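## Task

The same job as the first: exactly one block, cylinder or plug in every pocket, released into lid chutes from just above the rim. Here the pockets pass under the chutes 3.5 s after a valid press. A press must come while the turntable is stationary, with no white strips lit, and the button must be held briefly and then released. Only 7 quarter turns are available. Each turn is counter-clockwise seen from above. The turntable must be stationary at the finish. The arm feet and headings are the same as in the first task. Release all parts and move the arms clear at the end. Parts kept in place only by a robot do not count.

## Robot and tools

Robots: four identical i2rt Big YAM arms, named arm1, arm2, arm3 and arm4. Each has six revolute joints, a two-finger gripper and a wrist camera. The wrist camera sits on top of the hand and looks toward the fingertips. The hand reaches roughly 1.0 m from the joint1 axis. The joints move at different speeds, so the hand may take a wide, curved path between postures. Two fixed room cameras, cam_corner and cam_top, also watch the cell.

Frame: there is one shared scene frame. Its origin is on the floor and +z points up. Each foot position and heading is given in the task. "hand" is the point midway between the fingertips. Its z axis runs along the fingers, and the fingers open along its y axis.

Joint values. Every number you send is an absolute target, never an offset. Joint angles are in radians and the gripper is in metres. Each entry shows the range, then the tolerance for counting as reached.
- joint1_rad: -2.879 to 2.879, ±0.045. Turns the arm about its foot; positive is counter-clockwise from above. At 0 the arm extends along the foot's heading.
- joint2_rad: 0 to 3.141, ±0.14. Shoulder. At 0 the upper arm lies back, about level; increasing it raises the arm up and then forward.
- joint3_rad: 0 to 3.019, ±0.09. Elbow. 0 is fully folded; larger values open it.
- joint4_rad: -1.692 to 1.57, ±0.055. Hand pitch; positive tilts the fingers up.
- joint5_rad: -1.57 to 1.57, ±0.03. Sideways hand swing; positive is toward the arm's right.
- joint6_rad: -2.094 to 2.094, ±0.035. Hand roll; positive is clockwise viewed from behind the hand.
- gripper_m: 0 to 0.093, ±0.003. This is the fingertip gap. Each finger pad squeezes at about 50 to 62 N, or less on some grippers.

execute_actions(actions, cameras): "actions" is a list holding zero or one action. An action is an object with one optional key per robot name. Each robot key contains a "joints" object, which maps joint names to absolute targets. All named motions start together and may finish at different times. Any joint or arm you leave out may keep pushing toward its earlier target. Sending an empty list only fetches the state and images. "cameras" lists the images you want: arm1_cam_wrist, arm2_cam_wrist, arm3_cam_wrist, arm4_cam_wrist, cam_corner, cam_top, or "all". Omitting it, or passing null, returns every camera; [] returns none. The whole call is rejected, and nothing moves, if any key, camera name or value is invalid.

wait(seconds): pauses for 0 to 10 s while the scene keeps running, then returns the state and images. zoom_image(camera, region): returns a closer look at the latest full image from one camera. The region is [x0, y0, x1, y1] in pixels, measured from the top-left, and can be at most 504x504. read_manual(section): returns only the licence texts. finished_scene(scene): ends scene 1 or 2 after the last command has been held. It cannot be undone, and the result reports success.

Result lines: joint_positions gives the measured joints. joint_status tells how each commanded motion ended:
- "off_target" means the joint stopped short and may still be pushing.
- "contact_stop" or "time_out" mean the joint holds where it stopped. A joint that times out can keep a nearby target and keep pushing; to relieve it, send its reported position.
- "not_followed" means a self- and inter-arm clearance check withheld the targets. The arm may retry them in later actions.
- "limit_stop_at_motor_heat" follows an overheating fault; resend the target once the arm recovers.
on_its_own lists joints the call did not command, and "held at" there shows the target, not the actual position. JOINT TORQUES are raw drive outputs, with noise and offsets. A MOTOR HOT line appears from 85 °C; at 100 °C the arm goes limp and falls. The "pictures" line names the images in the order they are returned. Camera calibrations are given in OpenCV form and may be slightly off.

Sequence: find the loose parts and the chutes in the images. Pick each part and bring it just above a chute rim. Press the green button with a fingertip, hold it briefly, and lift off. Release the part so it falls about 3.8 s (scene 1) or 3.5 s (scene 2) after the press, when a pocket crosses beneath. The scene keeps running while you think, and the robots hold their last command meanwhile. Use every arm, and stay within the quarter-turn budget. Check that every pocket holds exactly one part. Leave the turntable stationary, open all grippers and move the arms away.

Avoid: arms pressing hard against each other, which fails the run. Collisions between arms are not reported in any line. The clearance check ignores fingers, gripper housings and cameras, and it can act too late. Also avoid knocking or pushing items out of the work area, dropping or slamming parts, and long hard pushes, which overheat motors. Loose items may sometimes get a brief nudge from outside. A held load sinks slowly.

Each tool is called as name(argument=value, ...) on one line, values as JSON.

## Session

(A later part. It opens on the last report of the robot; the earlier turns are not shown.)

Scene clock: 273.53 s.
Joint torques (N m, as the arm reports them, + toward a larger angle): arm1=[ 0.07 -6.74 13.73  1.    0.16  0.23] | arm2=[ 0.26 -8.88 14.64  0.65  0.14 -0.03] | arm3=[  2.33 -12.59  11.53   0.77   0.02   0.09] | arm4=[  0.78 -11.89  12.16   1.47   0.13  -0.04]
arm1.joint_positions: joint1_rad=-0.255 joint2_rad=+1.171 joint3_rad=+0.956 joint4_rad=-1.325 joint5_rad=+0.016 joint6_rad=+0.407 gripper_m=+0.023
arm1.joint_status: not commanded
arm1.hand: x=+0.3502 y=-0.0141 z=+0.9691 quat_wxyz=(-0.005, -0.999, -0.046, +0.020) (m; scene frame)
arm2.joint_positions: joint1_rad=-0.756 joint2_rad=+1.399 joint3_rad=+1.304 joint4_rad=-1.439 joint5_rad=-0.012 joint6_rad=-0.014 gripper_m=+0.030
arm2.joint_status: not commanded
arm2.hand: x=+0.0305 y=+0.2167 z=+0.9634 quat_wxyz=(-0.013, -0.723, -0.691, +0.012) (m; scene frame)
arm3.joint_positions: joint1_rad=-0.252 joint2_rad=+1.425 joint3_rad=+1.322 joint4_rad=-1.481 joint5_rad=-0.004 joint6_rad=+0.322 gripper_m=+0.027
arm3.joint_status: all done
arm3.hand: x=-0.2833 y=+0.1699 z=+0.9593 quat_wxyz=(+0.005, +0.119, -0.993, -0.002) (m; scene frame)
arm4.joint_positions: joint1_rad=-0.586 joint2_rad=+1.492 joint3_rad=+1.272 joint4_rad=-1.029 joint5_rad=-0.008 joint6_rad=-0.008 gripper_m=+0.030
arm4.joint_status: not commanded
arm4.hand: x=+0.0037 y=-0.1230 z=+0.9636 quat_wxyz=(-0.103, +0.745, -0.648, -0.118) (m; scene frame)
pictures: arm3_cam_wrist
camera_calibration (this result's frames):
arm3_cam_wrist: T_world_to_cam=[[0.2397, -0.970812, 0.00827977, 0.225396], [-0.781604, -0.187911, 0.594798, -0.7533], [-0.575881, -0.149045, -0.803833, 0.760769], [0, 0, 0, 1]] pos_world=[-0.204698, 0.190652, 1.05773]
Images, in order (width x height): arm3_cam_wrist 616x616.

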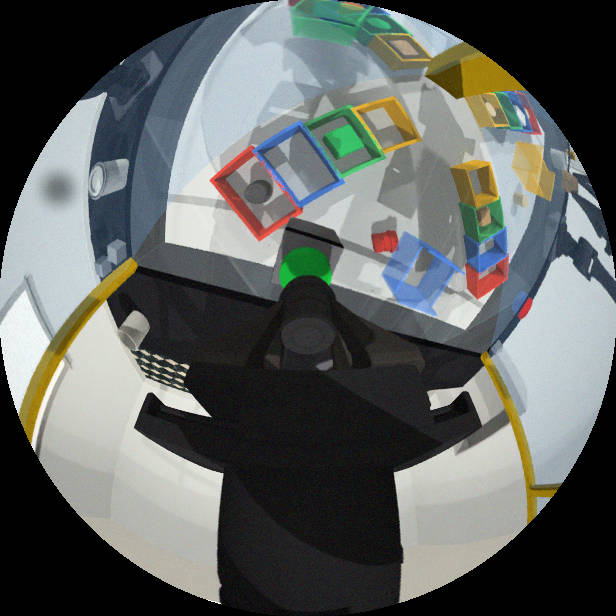

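execute_actions(actions=[{"arm3":{"joints":{"joint2_rad":1.545}}}], cameras=["arm3_cam_wrist"])

wait(seconds=0.2)

execute_actions(actions=[{"arm3":{"joints":{"joint1_rad":-0.592,"joint2_rad":1.325,"joint3_rad":1.255}}}], cameras=[])

wait(seconds=1.35)

execute_actions(actions=[{"arm3":{"joints":{"gripper_m":0.09}},"arm4":{"joints":{"gripper_m":0.09}}}], cameras=["arm3_cam_wrist","arm4_cam_wrist"])

execute_actions(actions=[{"arm3":{"joints":{"joint2_rad":0.95,"joint3_rad":1.0,"joint4_rad":-1.58,"joint6_rad":0}},"arm4":{"joints":{"joint2_rad":0.9,"joint3_rad":0.88,"joint4_rad":-1.55}}}], cameras=["arm3_cam_wrist","arm4_cam_wrist"])

Scene clock: 284.90 s.
Joint torques (N m, as the arm reports them, + toward a larger angle): arm1=[ 0.11 -6.72 13.73  0.99  0.16  0.23] | arm2=[ 0.08 -9.15 14.59  0.59  0.16 -0.02] | arm3=[  2.1  -10.06   9.07   0.91   0.04   0.09] | arm4=[  0.79 -11.75  12.24   1.49   0.14  -0.02]
arm1.joint_positions: joint1_rad=-0.255 joint2_rad=+1.171 joint3_rad=+0.956 joint4_rad=-1.325 joint5_rad=+0.016 joint6_rad=+0.407 gripper_m=+0.023
arm1.joint_status: not commanded
arm1.hand: x=+0.3502 y=-0.0141 z=+0.9691 quat_wxyz=(-0.005, -0.999, -0.046, +0.020) (m; scene frame)
arm2.joint_positions: joint1_rad=-0.756 joint2_rad=+1.399 joint3_rad=+1.304 joint4_rad=-1.439 joint5_rad=-0.012 joint6_rad=-0.014 gripper_m=+0.030
arm2.joint_status: not commanded
arm2.hand: x=+0.0305 y=+0.2167 z=+0.9634 quat_wxyz=(-0.013, -0.723, -0.691, +0.012) (m; scene frame)
arm3.joint_positions: joint1_rad=-0.252 joint2_rad=+1.516 joint3_rad=+1.351 joint4_rad=-1.488 joint5_rad=-0.005 joint6_rad=+0.322 gripper_m=+0.027
arm3.joint_status: all done
arm3.hand: x=-0.2707 y=+0.1781 z=+0.9343 quat_wxyz=(+0.036, +0.119, -0.992, +0.013) (m; scene frame)
arm4.joint_positions: joint1_rad=-0.586 joint2_rad=+1.492 joint3_rad=+1.272 joint4_rad=-1.029 joint5_rad=-0.008 joint6_rad=-0.008 gripper_m=+0.030
arm4.joint_status: not commanded
arm4.hand: x=+0.0037 y=-0.1230 z=+0.9636 quat_wxyz=(-0.103, +0.745, -0.648, -0.118) (m; scene frame)
pictures: arm3_cam_wrist
camera_calibration (this result's frames):
arm3_cam_wrist: T_world_to_cam=[[0.240927, -0.970113, 0.0289137, 0.21144], [-0.74545, -0.165891, 0.645588, -0.768572], [-0.621497, -0.177093, -0.763138, 0.703777], [0, 0, 0, 1]] pos_world=[-0.186479, 0.202256, 1.02715]
Images, in order (width x height): arm3_cam_wrist 616x616.

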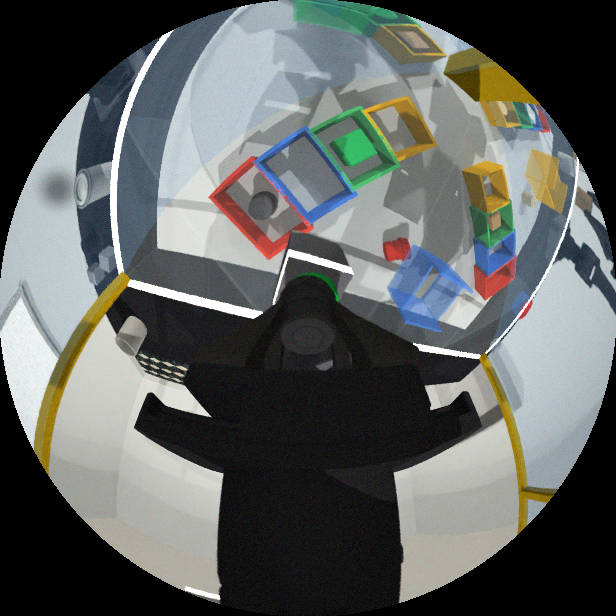

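Scene clock: 285.10 s.
Joint torques (N m, as the arm reports them, + toward a larger angle): arm1=[ 0.05 -6.77 13.71  1.    0.15  0.23] | arm2=[-0.07 -8.82 14.59  0.66  0.14 -0.03] | arm3=[  1.62 -10.4    9.08   0.93   0.06   0.09] | arm4=[  0.79 -11.8   12.14   1.56   0.1   -0.04]
arm1.joint_positions: joint1_rad=-0.255 joint2_rad=+1.171 joint3_rad=+0.956 joint4_rad=-1.325 joint5_rad=+0.016 joint6_rad=+0.407 gripper_m=+0.023
arm1.joint_status: not commanded
arm1.hand: x=+0.3502 y=-0.0141 z=+0.9691 quat_wxyz=(-0.005, -0.999, -0.046, +0.020) (m; scene frame)
arm2.joint_positions: joint1_rad=-0.756 joint2_rad=+1.399 joint3_rad=+1.304 joint4_rad=-1.439 joint5_rad=-0.012 joint6_rad=-0.014 gripper_m=+0.030
arm2.joint_status: not commanded
arm2.hand: x=+0.0305 y=+0.2167 z=+0.9634 quat_wxyz=(-0.013, -0.723, -0.691, +0.012) (m; scene frame)
arm3.joint_positions: joint1_rad=-0.252 joint2_rad=+1.516 joint3_rad=+1.351 joint4_rad=-1.488 joint5_rad=-0.005 joint6_rad=+0.322 gripper_m=+0.027
arm3.joint_status: all done
arm3.hand: x=-0.2707 y=+0.1781 z=+0.9343 quat_wxyz=(+0.036, +0.119, -0.992, +0.013) (m; scene frame)
arm4.joint_positions: joint1_rad=-0.586 joint2_rad=+1.492 joint3_rad=+1.272 joint4_rad=-1.029 joint5_rad=-0.008 joint6_rad=-0.008 gripper_m=+0.030
arm4.joint_status: not commanded
arm4.hand: x=+0.0037 y=-0.1230 z=+0.9636 quat_wxyz=(-0.103, +0.745, -0.648, -0.118) (m; scene frame)
wait: 0.20 s; no rest
pictures: arm1_cam_wrist, arm2_cam_wrist, arm3_cam_wrist, arm4_cam_wrist, cam_corner, cam_top
camera_calibration (this result's frames):
arm1_cam_wrist: T_world_to_cam=[[-0.0791636, 0.996829, 0.00806082, 0.0290564], [0.82551, 0.0610211, 0.561079, -0.829847], [0.558808, 0.0510714, -0.827723, 0.72912], [0, 0, 0, 1]] pos_world=[0.279909, -0.0155633, 1.06888]
arm2_cam_wrist: T_world_to_cam=[[-0.998209, 0.0588061, -0.0110132, 0.0322778], [0.0427447, 0.829783, 0.556447, -0.713432], [0.041861, 0.554979, -0.83081, 0.802729], [0, 0, 0, 1]] pos_world=[0.0291123, 0.144598, 1.06426]
arm3_cam_wrist: T_world_to_cam=[[0.240927, -0.970113, 0.0289137, 0.21144], [-0.74545, -0.165891, 0.645588, -0.768572], [-0.621497, -0.177093, -0.763138, 0.703777], [0, 0, 0, 1]] pos_world=[-0.186479, 0.202256, 1.02715]
arm4_cam_wrist: T_world_to_cam=[[0.992271, 0.123923, 0.006458, 0.000830037], [0.11575, -0.943071, 0.311799, -0.412312], [0.0447295, -0.308641, -0.950126, 1.00045], [0, 0, 0, 1]] pos_world=[0.0021518, -0.0801629, 1.0791]
Images, in order (width x height): arm1_cam_wrist 616x616, arm2_cam_wrist 616x616, arm3_cam_wrist 616x616, arm4_cam_wrist 616x616, cam_corner 896x504, cam_top 896x504.

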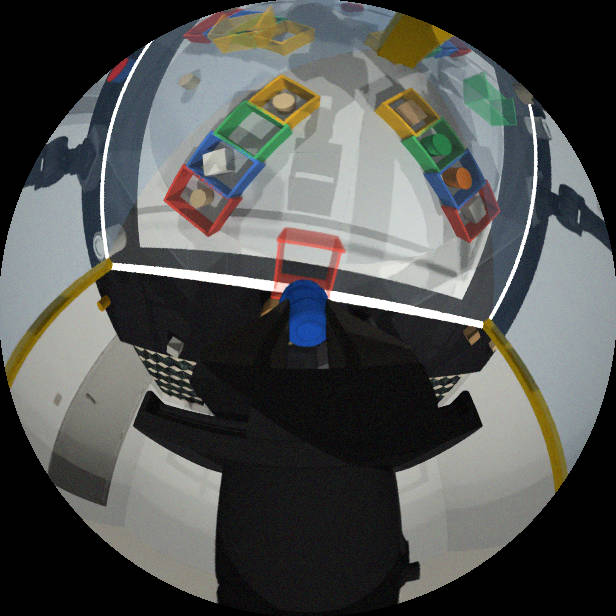

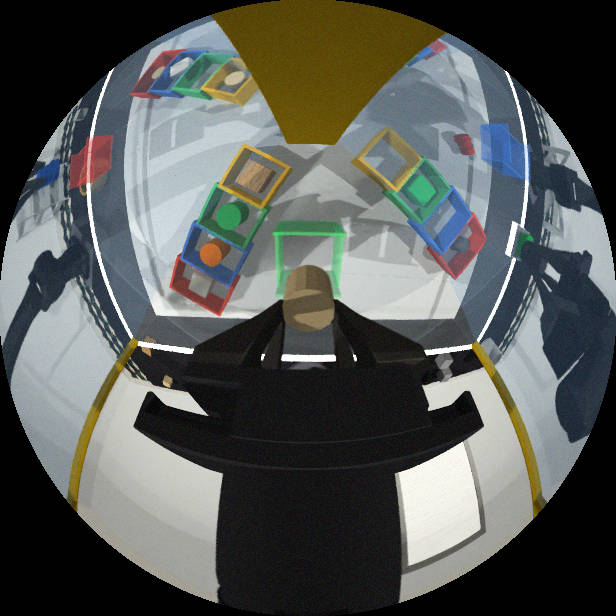

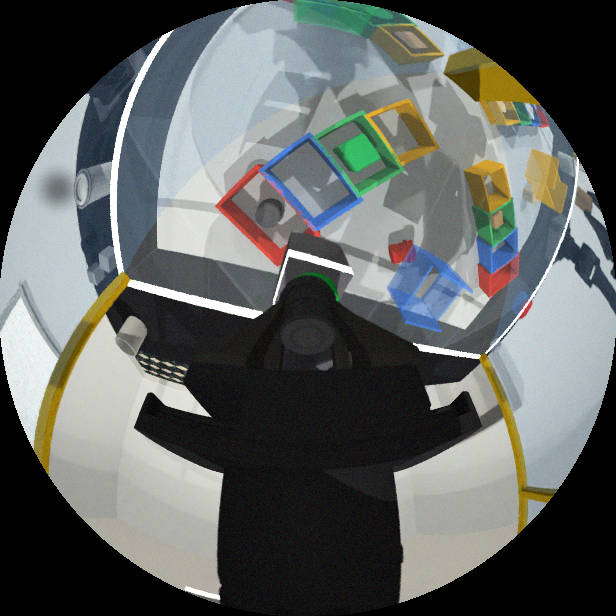

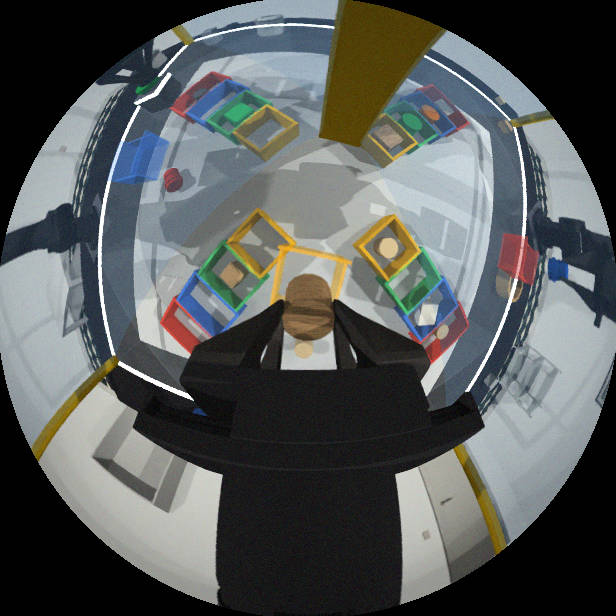

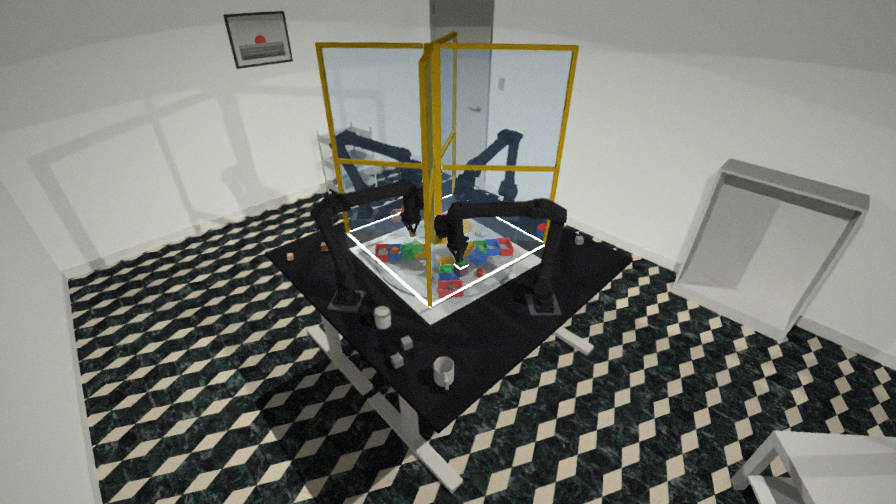

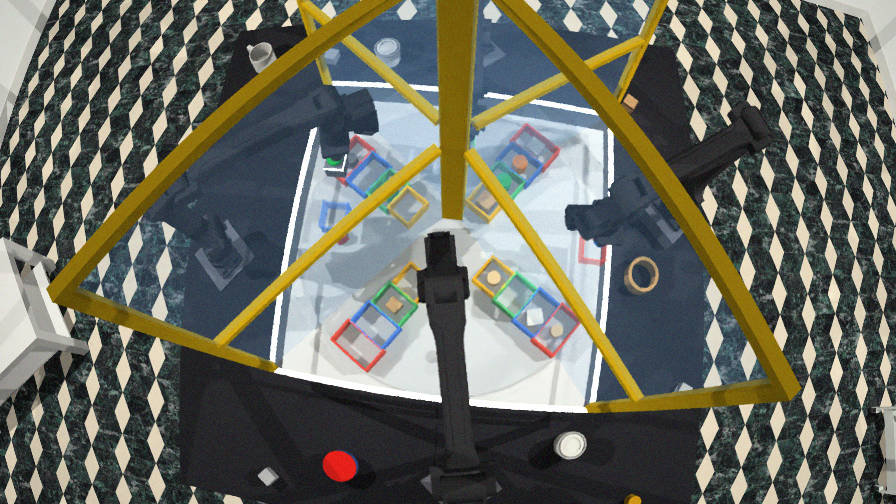

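Scene clock: 286.17 s.
Joint torques (N m, as the arm reports them, + toward a larger angle): arm1=[ 0.11 -6.7  13.72  0.99  0.16  0.23] | arm2=[ 0.   -9.05 14.56  0.58  0.15 -0.02] | arm3=[ 2.33 -9.33  8.27  0.68 -0.05  0.1 ] | arm4=[  1.15 -11.83  12.13   1.51   0.13  -0.07]
arm1.joint_positions: joint1_rad=-0.255 joint2_rad=+1.171 joint3_rad=+0.956 joint4_rad=-1.325 joint5_rad=+0.016 joint6_rad=+0.407 gripper_m=+0.023
arm1.joint_status: not commanded
arm1.hand: x=+0.3502 y=-0.0141 z=+0.9691 quat_wxyz=(-0.005, -0.999, -0.046, +0.020) (m; scene frame)
arm2.joint_positions: joint1_rad=-0.756 joint2_rad=+1.399 joint3_rad=+1.304 joint4_rad=-1.439 joint5_rad=-0.012 joint6_rad=-0.014 gripper_m=+0.030
arm2.joint_status: not commanded
arm2.hand: x=+0.0305 y=+0.2167 z=+0.9634 quat_wxyz=(-0.013, -0.723, -0.691, +0.012) (m; scene frame)
arm3.joint_positions: joint1_rad=-0.601 joint2_rad=+1.318 joint3_rad=+1.254 joint4_rad=-1.478 joint5_rad=-0.002 joint6_rad=+0.322 gripper_m=+0.027
arm3.joint_status: all done
arm3.hand: x=-0.2581 y=+0.0313 z=+0.9731 quat_wxyz=(-0.016, -0.055, -0.998, -0.008) (m; scene frame)
arm4.joint_positions: joint1_rad=-0.586 joint2_rad=+1.492 joint3_rad=+1.272 joint4_rad=-1.029 joint5_rad=-0.008 joint6_rad=-0.008 gripper_m=+0.030
arm4.joint_status: not commanded
arm4.hand: x=+0.0037 y=-0.1230 z=+0.9636 quat_wxyz=(-0.103, +0.745, -0.648, -0.118) (m; scene frame)
pictures: none
No camera images: the call's "cameras" was empty. Leave "cameras" out to get every camera's image.

Scene clock: 287.53 s.
Joint torques (N m, as the arm reports them, + toward a larger angle): arm1=[ 0.09 -6.73 13.71  1.01  0.16  0.23] | arm2=[-0.21 -8.88 14.62  0.61  0.13 -0.03] | arm3=[ 2.1  -9.81  8.03  0.68 -0.06  0.09] | arm4=[  0.91 -11.71  12.19   1.64   0.11  -0.04]
arm1.joint_positions: joint1_rad=-0.255 joint2_rad=+1.171 joint3_rad=+0.956 joint4_rad=-1.325 joint5_rad=+0.016 joint6_rad=+0.407 gripper_m=+0.023
arm1.joint_status: not commanded
arm1.hand: x=+0.3502 y=-0.0141 z=+0.9691 quat_wxyz=(-0.005, -0.999, -0.046, +0.020) (m; scene frame)
arm2.joint_positions: joint1_rad=-0.756 joint2_rad=+1.399 joint3_rad=+1.304 joint4_rad=-1.439 joint5_rad=-0.012 joint6_rad=-0.014 gripper_m=+0.030
arm2.joint_status: not commanded
arm2.hand: x=+0.0305 y=+0.2167 z=+0.9634 quat_wxyz=(-0.013, -0.723, -0.691, +0.012) (m; scene frame)
arm3.joint_positions: joint1_rad=-0.601 joint2_rad=+1.318 joint3_rad=+1.254 joint4_rad=-1.478 joint5_rad=-0.002 joint6_rad=+0.322 gripper_m=+0.027
arm3.joint_status: all done
arm3.hand: x=-0.2581 y=+0.0313 z=+0.9731 quat_wxyz=(-0.016, -0.055, -0.998, -0.008) (m; scene frame)
arm4.joint_positions: joint1_rad=-0.586 joint2_rad=+1.492 joint3_rad=+1.272 joint4_rad=-1.029 joint5_rad=-0.008 joint6_rad=-0.008 gripper_m=+0.030
arm4.joint_status: not commanded
arm4.hand: x=+0.0037 y=-0.1230 z=+0.9636 quat_wxyz=(-0.103, +0.745, -0.648, -0.118) (m; scene frame)
wait: 1.37 s; at rest by 0.27 s
pictures: arm1_cam_wrist, arm2_cam_wrist, arm3_cam_wrist, arm4_cam_wrist, cam_corner, cam_top
camera_calibration (this result's frames):
arm1_cam_wrist: T_world_to_cam=[[-0.0791636, 0.996829, 0.00806082, 0.0290564], [0.82551, 0.0610211, 0.561079, -0.829847], [0.558808, 0.0510714, -0.827723, 0.72912], [0, 0, 0, 1]] pos_world=[0.279909, -0.0155633, 1.06888]
arm2_cam_wrist: T_world_to_cam=[[-0.998209, 0.0588061, -0.0110132, 0.0322778], [0.0427447, 0.829783, 0.556447, -0.713432], [0.041861, 0.554979, -0.83081, 0.802729], [0, 0, 0, 1]] pos_world=[0.0291123, 0.144598, 1.06426]
arm3_cam_wrist: T_world_to_cam=[[-0.10741, -0.994204, -0.00460678, 0.00831715], [-0.822615, 0.0862682, 0.562016, -0.755068], [-0.558362, 0.0641559, -0.827113, 0.786222], [0, 0, 0, 1]] pos_world=[-0.18124, 0.0229664, 1.07469]
arm4_cam_wrist: T_world_to_cam=[[0.992271, 0.123923, 0.006458, 0.000830037], [0.11575, -0.943071, 0.311799, -0.412312], [0.0447295, -0.308641, -0.950126, 1.00045], [0, 0, 0, 1]] pos_world=[0.0021518, -0.0801629, 1.0791]
Images, in order (width x height): arm1_cam_wrist 616x616, arm2_cam_wrist 616x616, arm3_cam_wrist 616x616, arm4_cam_wrist 616x616, cam_corner 896x504, cam_top 896x504.

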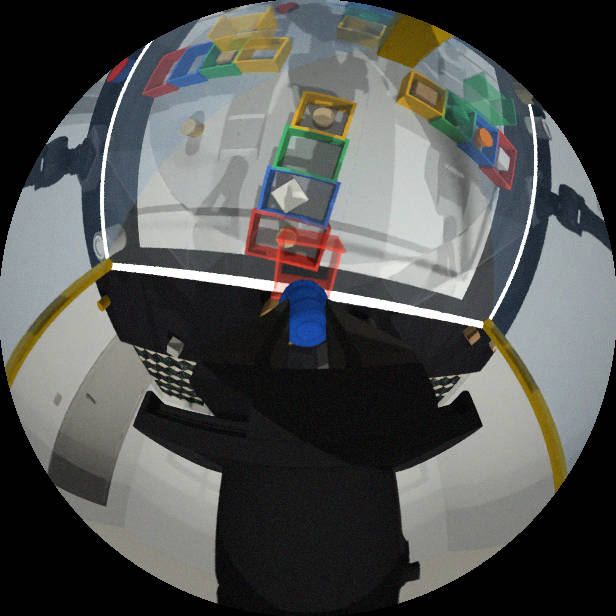

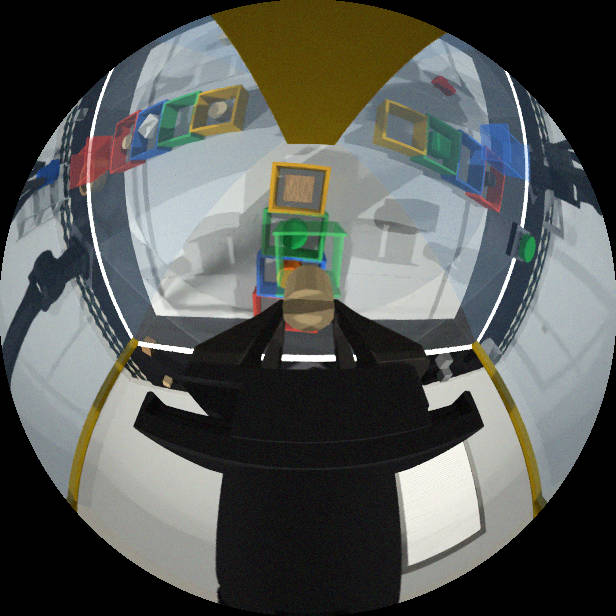

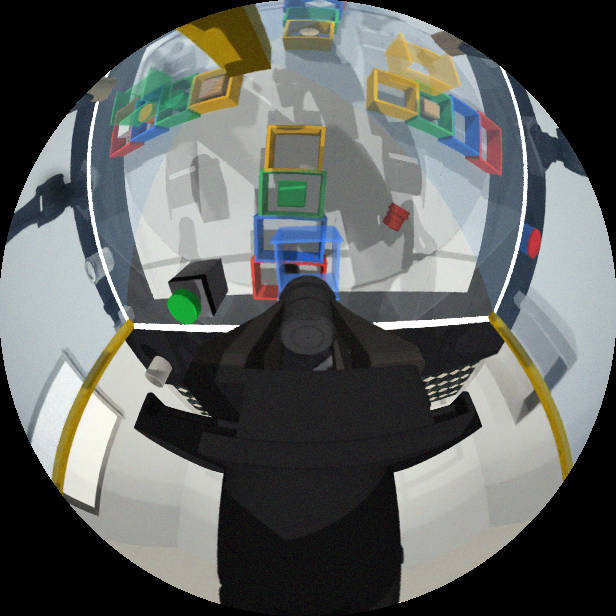

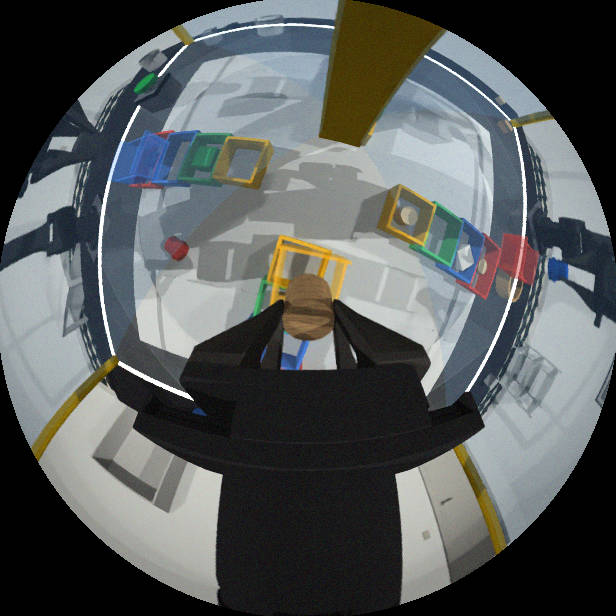

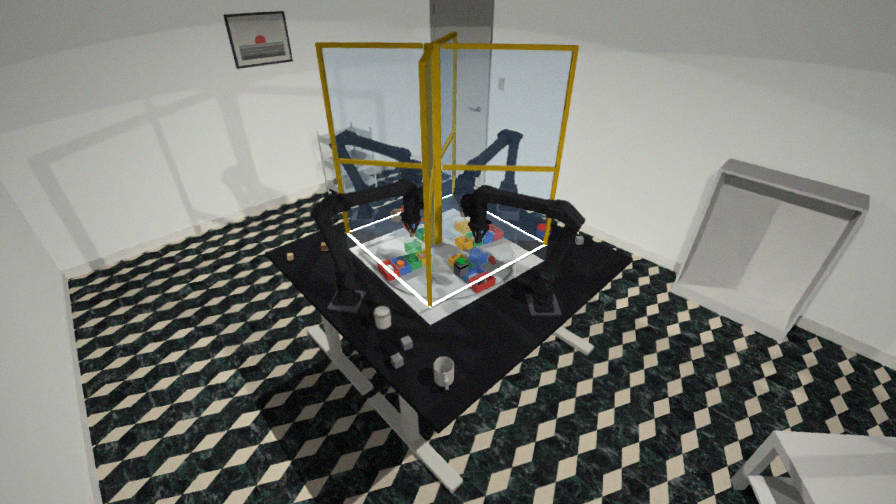

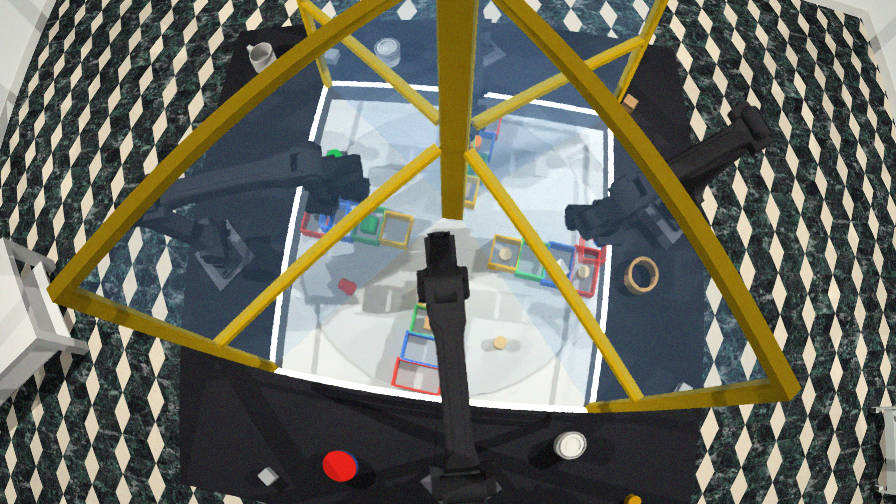

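Scene clock: 288.23 s.
Joint torques (N m, as the arm reports them, + toward a larger angle): arm1=[ 0.1  -6.74 13.76  1.01  0.15  0.23] | arm2=[ 0.03 -8.87 14.62  0.61  0.14 -0.02] | arm3=[ 2.19 -9.2   8.02  0.69 -0.09  0.08] | arm4=[  1.19 -11.88  12.35   1.53   0.13  -0.02]
arm1.joint_positions: joint1_rad=-0.255 joint2_rad=+1.171 joint3_rad=+0.956 joint4_rad=-1.325 joint5_rad=+0.016 joint6_rad=+0.407 gripper_m=+0.023
arm1.joint_status: not commanded
arm1.hand: x=+0.3502 y=-0.0141 z=+0.9691 quat_wxyz=(-0.005, -0.999, -0.046, +0.020) (m; scene frame)
arm2.joint_positions: joint1_rad=-0.756 joint2_rad=+1.399 joint3_rad=+1.304 joint4_rad=-1.439 joint5_rad=-0.012 joint6_rad=-0.014 gripper_m=+0.030
arm2.joint_status: not commanded
arm2.hand: x=+0.0305 y=+0.2167 z=+0.9634 quat_wxyz=(-0.013, -0.723, -0.691, +0.012) (m; scene frame)
arm3.joint_positions: joint1_rad=-0.601 joint2_rad=+1.318 joint3_rad=+1.254 joint4_rad=-1.478 joint5_rad=-0.002 joint6_rad=+0.322 gripper_m=+0.090
arm3.joint_status: all done
arm3.hand: x=-0.2581 y=+0.0313 z=+0.9731 quat_wxyz=(-0.016, -0.055, -0.998, -0.008) (m; scene frame)
arm4.joint_positions: joint1_rad=-0.586 joint2_rad=+1.492 joint3_rad=+1.272 joint4_rad=-1.029 joint5_rad=-0.008 joint6_rad=-0.008 gripper_m=+0.090
arm4.joint_status: all done
arm4.hand: x=+0.0037 y=-0.1230 z=+0.9636 quat_wxyz=(-0.103, +0.745, -0.648, -0.118) (m; scene frame)
pictures: arm3_cam_wrist, arm4_cam_wrist
camera_calibration (this result's frames):
arm3_cam_wrist: T_world_to_cam=[[-0.10741, -0.994204, -0.00460678, 0.00831715], [-0.822615, 0.0862682, 0.562016, -0.755068], [-0.558362, 0.0641559, -0.827113, 0.786222], [0, 0, 0, 1]] pos_world=[-0.18124, 0.0229664, 1.07469]
arm4_cam_wrist: T_world_to_cam=[[0.992271, 0.123923, 0.006458, 0.000830037], [0.11575, -0.943071, 0.311799, -0.412312], [0.0447295, -0.308641, -0.950126, 1.00045], [0, 0, 0, 1]] pos_world=[0.0021518, -0.0801629, 1.0791]
Images, in order (width x height): arm3_cam_wrist 616x616, arm4_cam_wrist 616x616.

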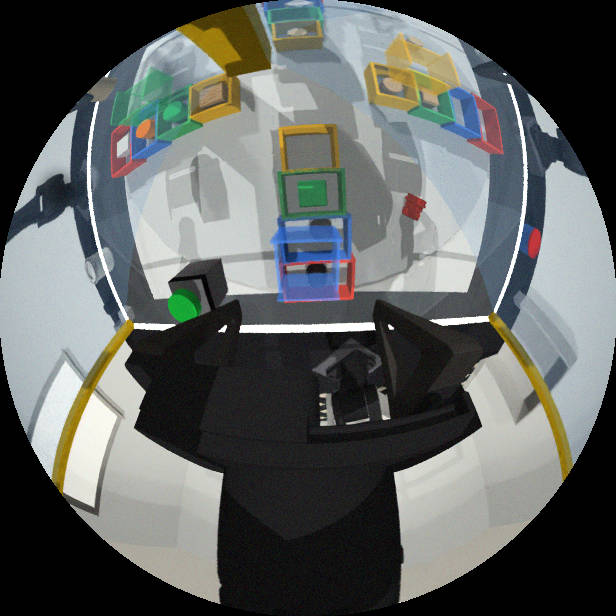

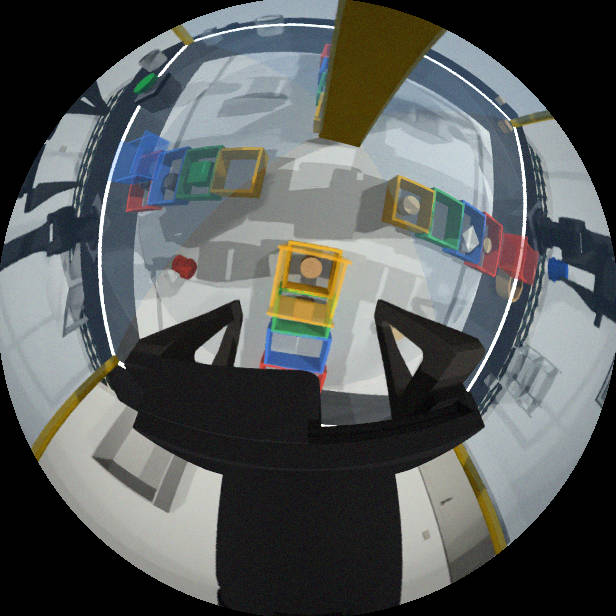

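Scene clock: 289.60 s.
Joint torques (N m, as the arm reports them, + toward a larger angle): arm1=[ 0.13 -6.7  13.73  0.98  0.16  0.23] | arm2=[ 0.03 -9.12 14.63  0.59  0.14 -0.03] | arm3=[ 2.39 -3.24  7.9   0.36 -0.09 -0.05] | arm4=[ 0.87 -3.56  7.39 -0.43  0.12 -0.05]
arm1.joint_positions: joint1_rad=-0.255 joint2_rad=+1.171 joint3_rad=+0.956 joint4_rad=-1.325 joint5_rad=+0.016 joint6_rad=+0.407 gripper_m=+0.023
arm1.joint_status: not commanded
arm1.hand: x=+0.3502 y=-0.0141 z=+0.9691 quat_wxyz=(-0.005, -0.999, -0.046, +0.020) (m; scene frame)
arm2.joint_positions: joint1_rad=-0.756 joint2_rad=+1.399 joint3_rad=+1.304 joint4_rad=-1.439 joint5_rad=-0.012 joint6_rad=-0.014 gripper_m=+0.030
arm2.joint_status: not commanded
arm2.hand: x=+0.0305 y=+0.2167 z=+0.9634 quat_wxyz=(-0.013, -0.723, -0.691, +0.012) (m; scene frame)
arm3.joint_positions: joint1_rad=-0.601 joint2_rad=+0.946 joint3_rad=+1.003 joint4_rad=-1.573 joint5_rad=-0.002 joint6_rad=+0.010 gripper_m=+0.090
arm3.joint_status: all done
arm3.hand: x=-0.3862 y=+0.0037 z=+0.9822 quat_wxyz=(-0.030, +0.100, -0.994, -0.007) (m; scene frame)
arm4.joint_positions: joint1_rad=-0.586 joint2_rad=+0.899 joint3_rad=+0.883 joint4_rad=-1.538 joint5_rad=-0.008 joint6_rad=-0.008 gripper_m=+0.090
arm4.joint_status: all done
arm4.hand: x=+0.0402 y=-0.4054 z=+0.9861 quat_wxyz=(-0.002, +0.754, -0.657, -0.005) (m; scene frame)
pictures: arm3_cam_wrist, arm4_cam_wrist
camera_calibration (this result's frames):
arm3_cam_wrist: T_world_to_cam=[[0.202556, -0.979256, 0.00545326, 0.0769476], [-0.826783, -0.168028, 0.53684, -0.839142], [-0.524787, -0.113249, -0.843667, 0.753912], [0, 0, 0, 1]] pos_world=[-0.313731, 0.0197318, 1.08612]
arm4_cam_wrist: T_world_to_cam=[[0.992165, 0.124689, 0.00785574, -0.00168013], [0.0968068, -0.807005, 0.582556, -0.900928], [0.0789781, -0.577231, -0.812752, 0.687384], [0, 0, 0, 1]] pos_world=[0.0345946, -0.330063, 1.08353]
Images, in order (width x height): arm3_cam_wrist 616x616, arm4_cam_wrist 616x616.

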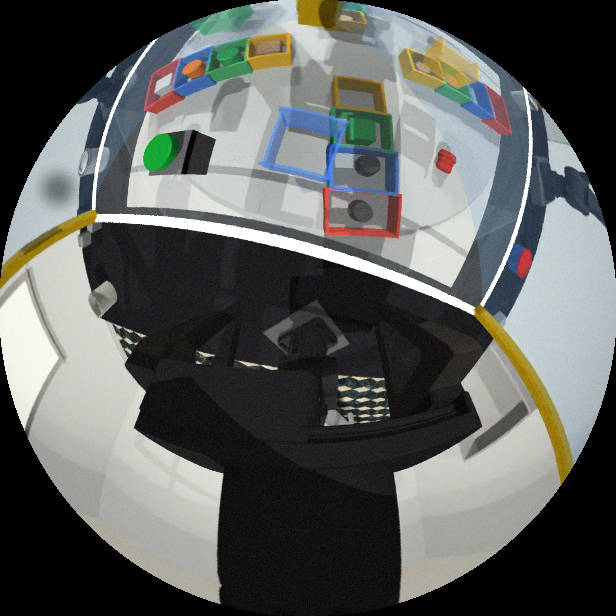

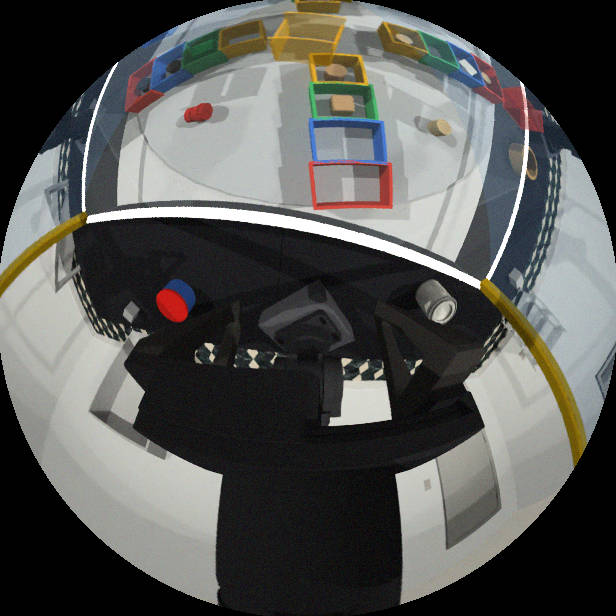

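execute_actions(actions=[{"arm3":{"joints":{"joint1_rad":-2.12}},"arm4":{"joints":{"joint1_rad":-2.46}}}], cameras=[])

execute_actions(actions=[{"arm3":{"joints":{"joint2_rad":2.03,"joint3_rad":1.88,"joint4_rad":-1.36}},"arm4":{"joints":{"joint2_rad":1.74,"joint3_rad":1.33,"joint4_rad":-1.095}}}], cameras=["arm3_cam_wrist","arm4_cam_wrist"])

Scene clock: 299.47 s.
Joint torques (N m, as the arm reports them, + toward a larger angle): arm1=[ 0.16 -6.68 13.73  1.01  0.15  0.23] | arm2=[-0.01 -9.07 14.57  0.64  0.14 -0.04] | arm3=[ 0.9  -3.85  7.68  0.34 -0.06 -0.09] | arm4=[ 0.39 -3.74  7.45 -0.22  0.09 -0.04]
arm1.joint_positions: joint1_rad=-0.255 joint2_rad=+1.171 joint3_rad=+0.956 joint4_rad=-1.325 joint5_rad=+0.016 joint6_rad=+0.407 gripper_m=+0.023
arm1.joint_status: not commanded
arm1.hand: x=+0.3502 y=-0.0141 z=+0.9691 quat_wxyz=(-0.005, -0.999, -0.046, +0.020) (m; scene frame)
arm2.joint_positions: joint1_rad=-0.756 joint2_rad=+1.399 joint3_rad=+1.304 joint4_rad=-1.439 joint5_rad=-0.012 joint6_rad=-0.014 gripper_m=+0.030
arm2.joint_status: not commanded
arm2.hand: x=+0.0305 y=+0.2167 z=+0.9634 quat_wxyz=(-0.013, -0.723, -0.691, +0.012) (m; scene frame)
arm3.joint_positions: joint1_rad=-2.113 joint2_rad=+0.948 joint3_rad=+1.003 joint4_rad=-1.573 joint5_rad=-0.003 joint6_rad=+0.008 gripper_m=+0.090
arm3.joint_status: all done
arm3.hand: x=-0.5639 y=-0.2903 z=+0.9793 quat_wxyz=(-0.022, -0.608, -0.793, +0.011) (m; scene frame)
arm4.joint_positions: joint1_rad=-2.458 joint2_rad=+0.899 joint3_rad=+0.883 joint4_rad=-1.538 joint5_rad=-0.008 joint6_rad=-0.008 gripper_m=+0.090
arm4.joint_status: all done
arm4.hand: x=+0.2923 y=-0.6663 z=+0.9891 quat_wxyz=(-0.012, -0.082, -0.997, +0.000) (m; scene frame)
pictures: none
No camera images: the call's "cameras" was empty. Leave "cameras" out to get every camera's image.

Scene clock: 301.37 s.
Joint torques (N m, as the arm reports them, + toward a larger angle): arm1=[ 0.06 -6.69 13.72  1.    0.15  0.23] | arm2=[-0.03 -8.96 14.61  0.61  0.13 -0.01] | arm3=[  1.06 -22.41  11.26   0.71  -0.07  -0.05] | arm4=[  0.33 -17.29   9.47   0.56   0.12  -0.05]
arm1.joint_positions: joint1_rad=-0.255 joint2_rad=+1.171 joint3_rad=+0.956 joint4_rad=-1.325 joint5_rad=+0.016 joint6_rad=+0.407 gripper_m=+0.023
arm1.joint_status: not commanded
arm1.hand: x=+0.3502 y=-0.0141 z=+0.9691 quat_wxyz=(-0.005, -0.999, -0.046, +0.020) (m; scene frame)
arm2.joint_positions: joint1_rad=-0.756 joint2_rad=+1.399 joint3_rad=+1.304 joint4_rad=-1.439 joint5_rad=-0.012 joint6_rad=-0.014 gripper_m=+0.030
arm2.joint_status: not commanded
arm2.hand: x=+0.0305 y=+0.2167 z=+0.9634 quat_wxyz=(-0.013, -0.723, -0.691, +0.012) (m; scene frame)
arm3.joint_positions: joint1_rad=-2.113 joint2_rad=+2.037 joint3_rad=+1.830 joint4_rad=-1.365 joint5_rad=-0.003 joint6_rad=+0.008 gripper_m=+0.090
arm3.joint_status: all done
arm3.hand: x=-0.4630 y=-0.6515 z=+0.8383 quat_wxyz=(+0.000, -0.609, -0.794, -0.005) (m; scene frame)
arm4.joint_positions: joint1_rad=-2.458 joint2_rad=+1.763 joint3_rad=+1.294 joint4_rad=-1.106 joint5_rad=-0.008 joint6_rad=-0.008 gripper_m=+0.090
arm4.joint_status: all done
arm4.hand: x=+0.5643 y=-0.7143 z=+0.8441 quat_wxyz=(-0.001, -0.082, -0.997, -0.001) (m; scene frame)
pictures: arm3_cam_wrist, arm4_cam_wrist
camera_calibration (this result's frames):
arm3_cam_wrist: T_world_to_cam=[[-0.964943, -0.262424, 0.0042934, -0.620925], [-0.209145, 0.778709, 0.591499, -0.0785543], [-0.158567, 0.569865, -0.806294, 1.10128], [0, 0, 0, 1]] pos_world=[-0.44096, -0.729355, 0.937085]
arm4_cam_wrist: T_world_to_cam=[[-0.175177, -0.984498, 0.00876437, -0.616324], [-0.794638, 0.146639, 0.589107, 0.060489], [-0.58126, 0.0962337, -0.808008, 1.20183], [0, 0, 0, 1]] pos_world=[0.638676, -0.731296, 0.940855]
Images, in order (width x height): arm3_cam_wrist 616x616, arm4_cam_wrist 616x616.

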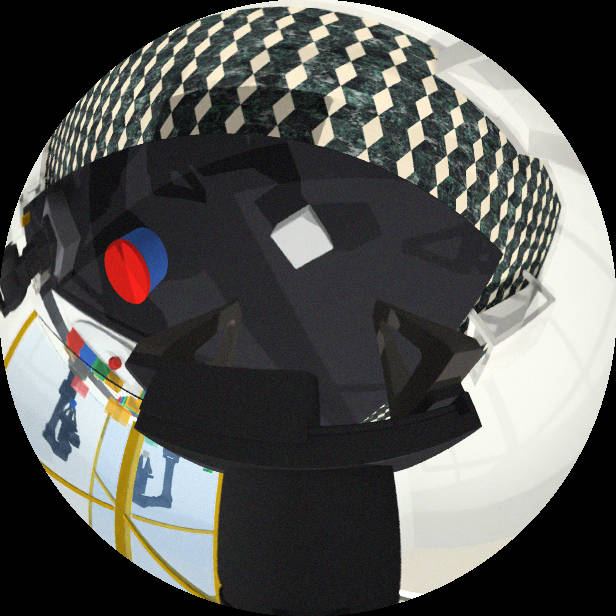

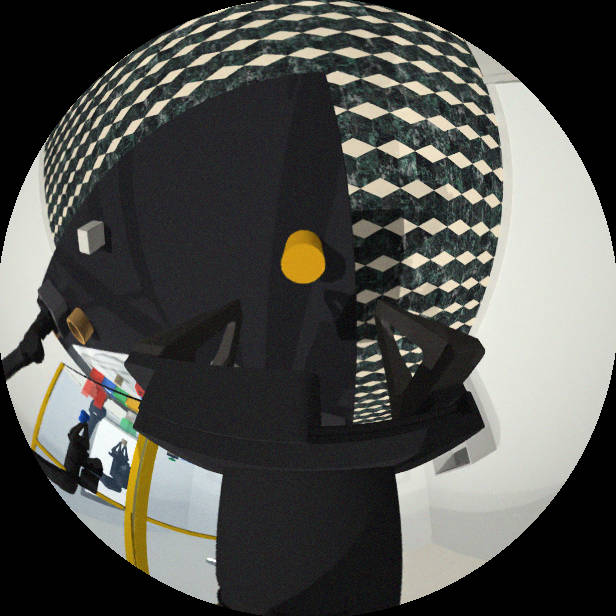

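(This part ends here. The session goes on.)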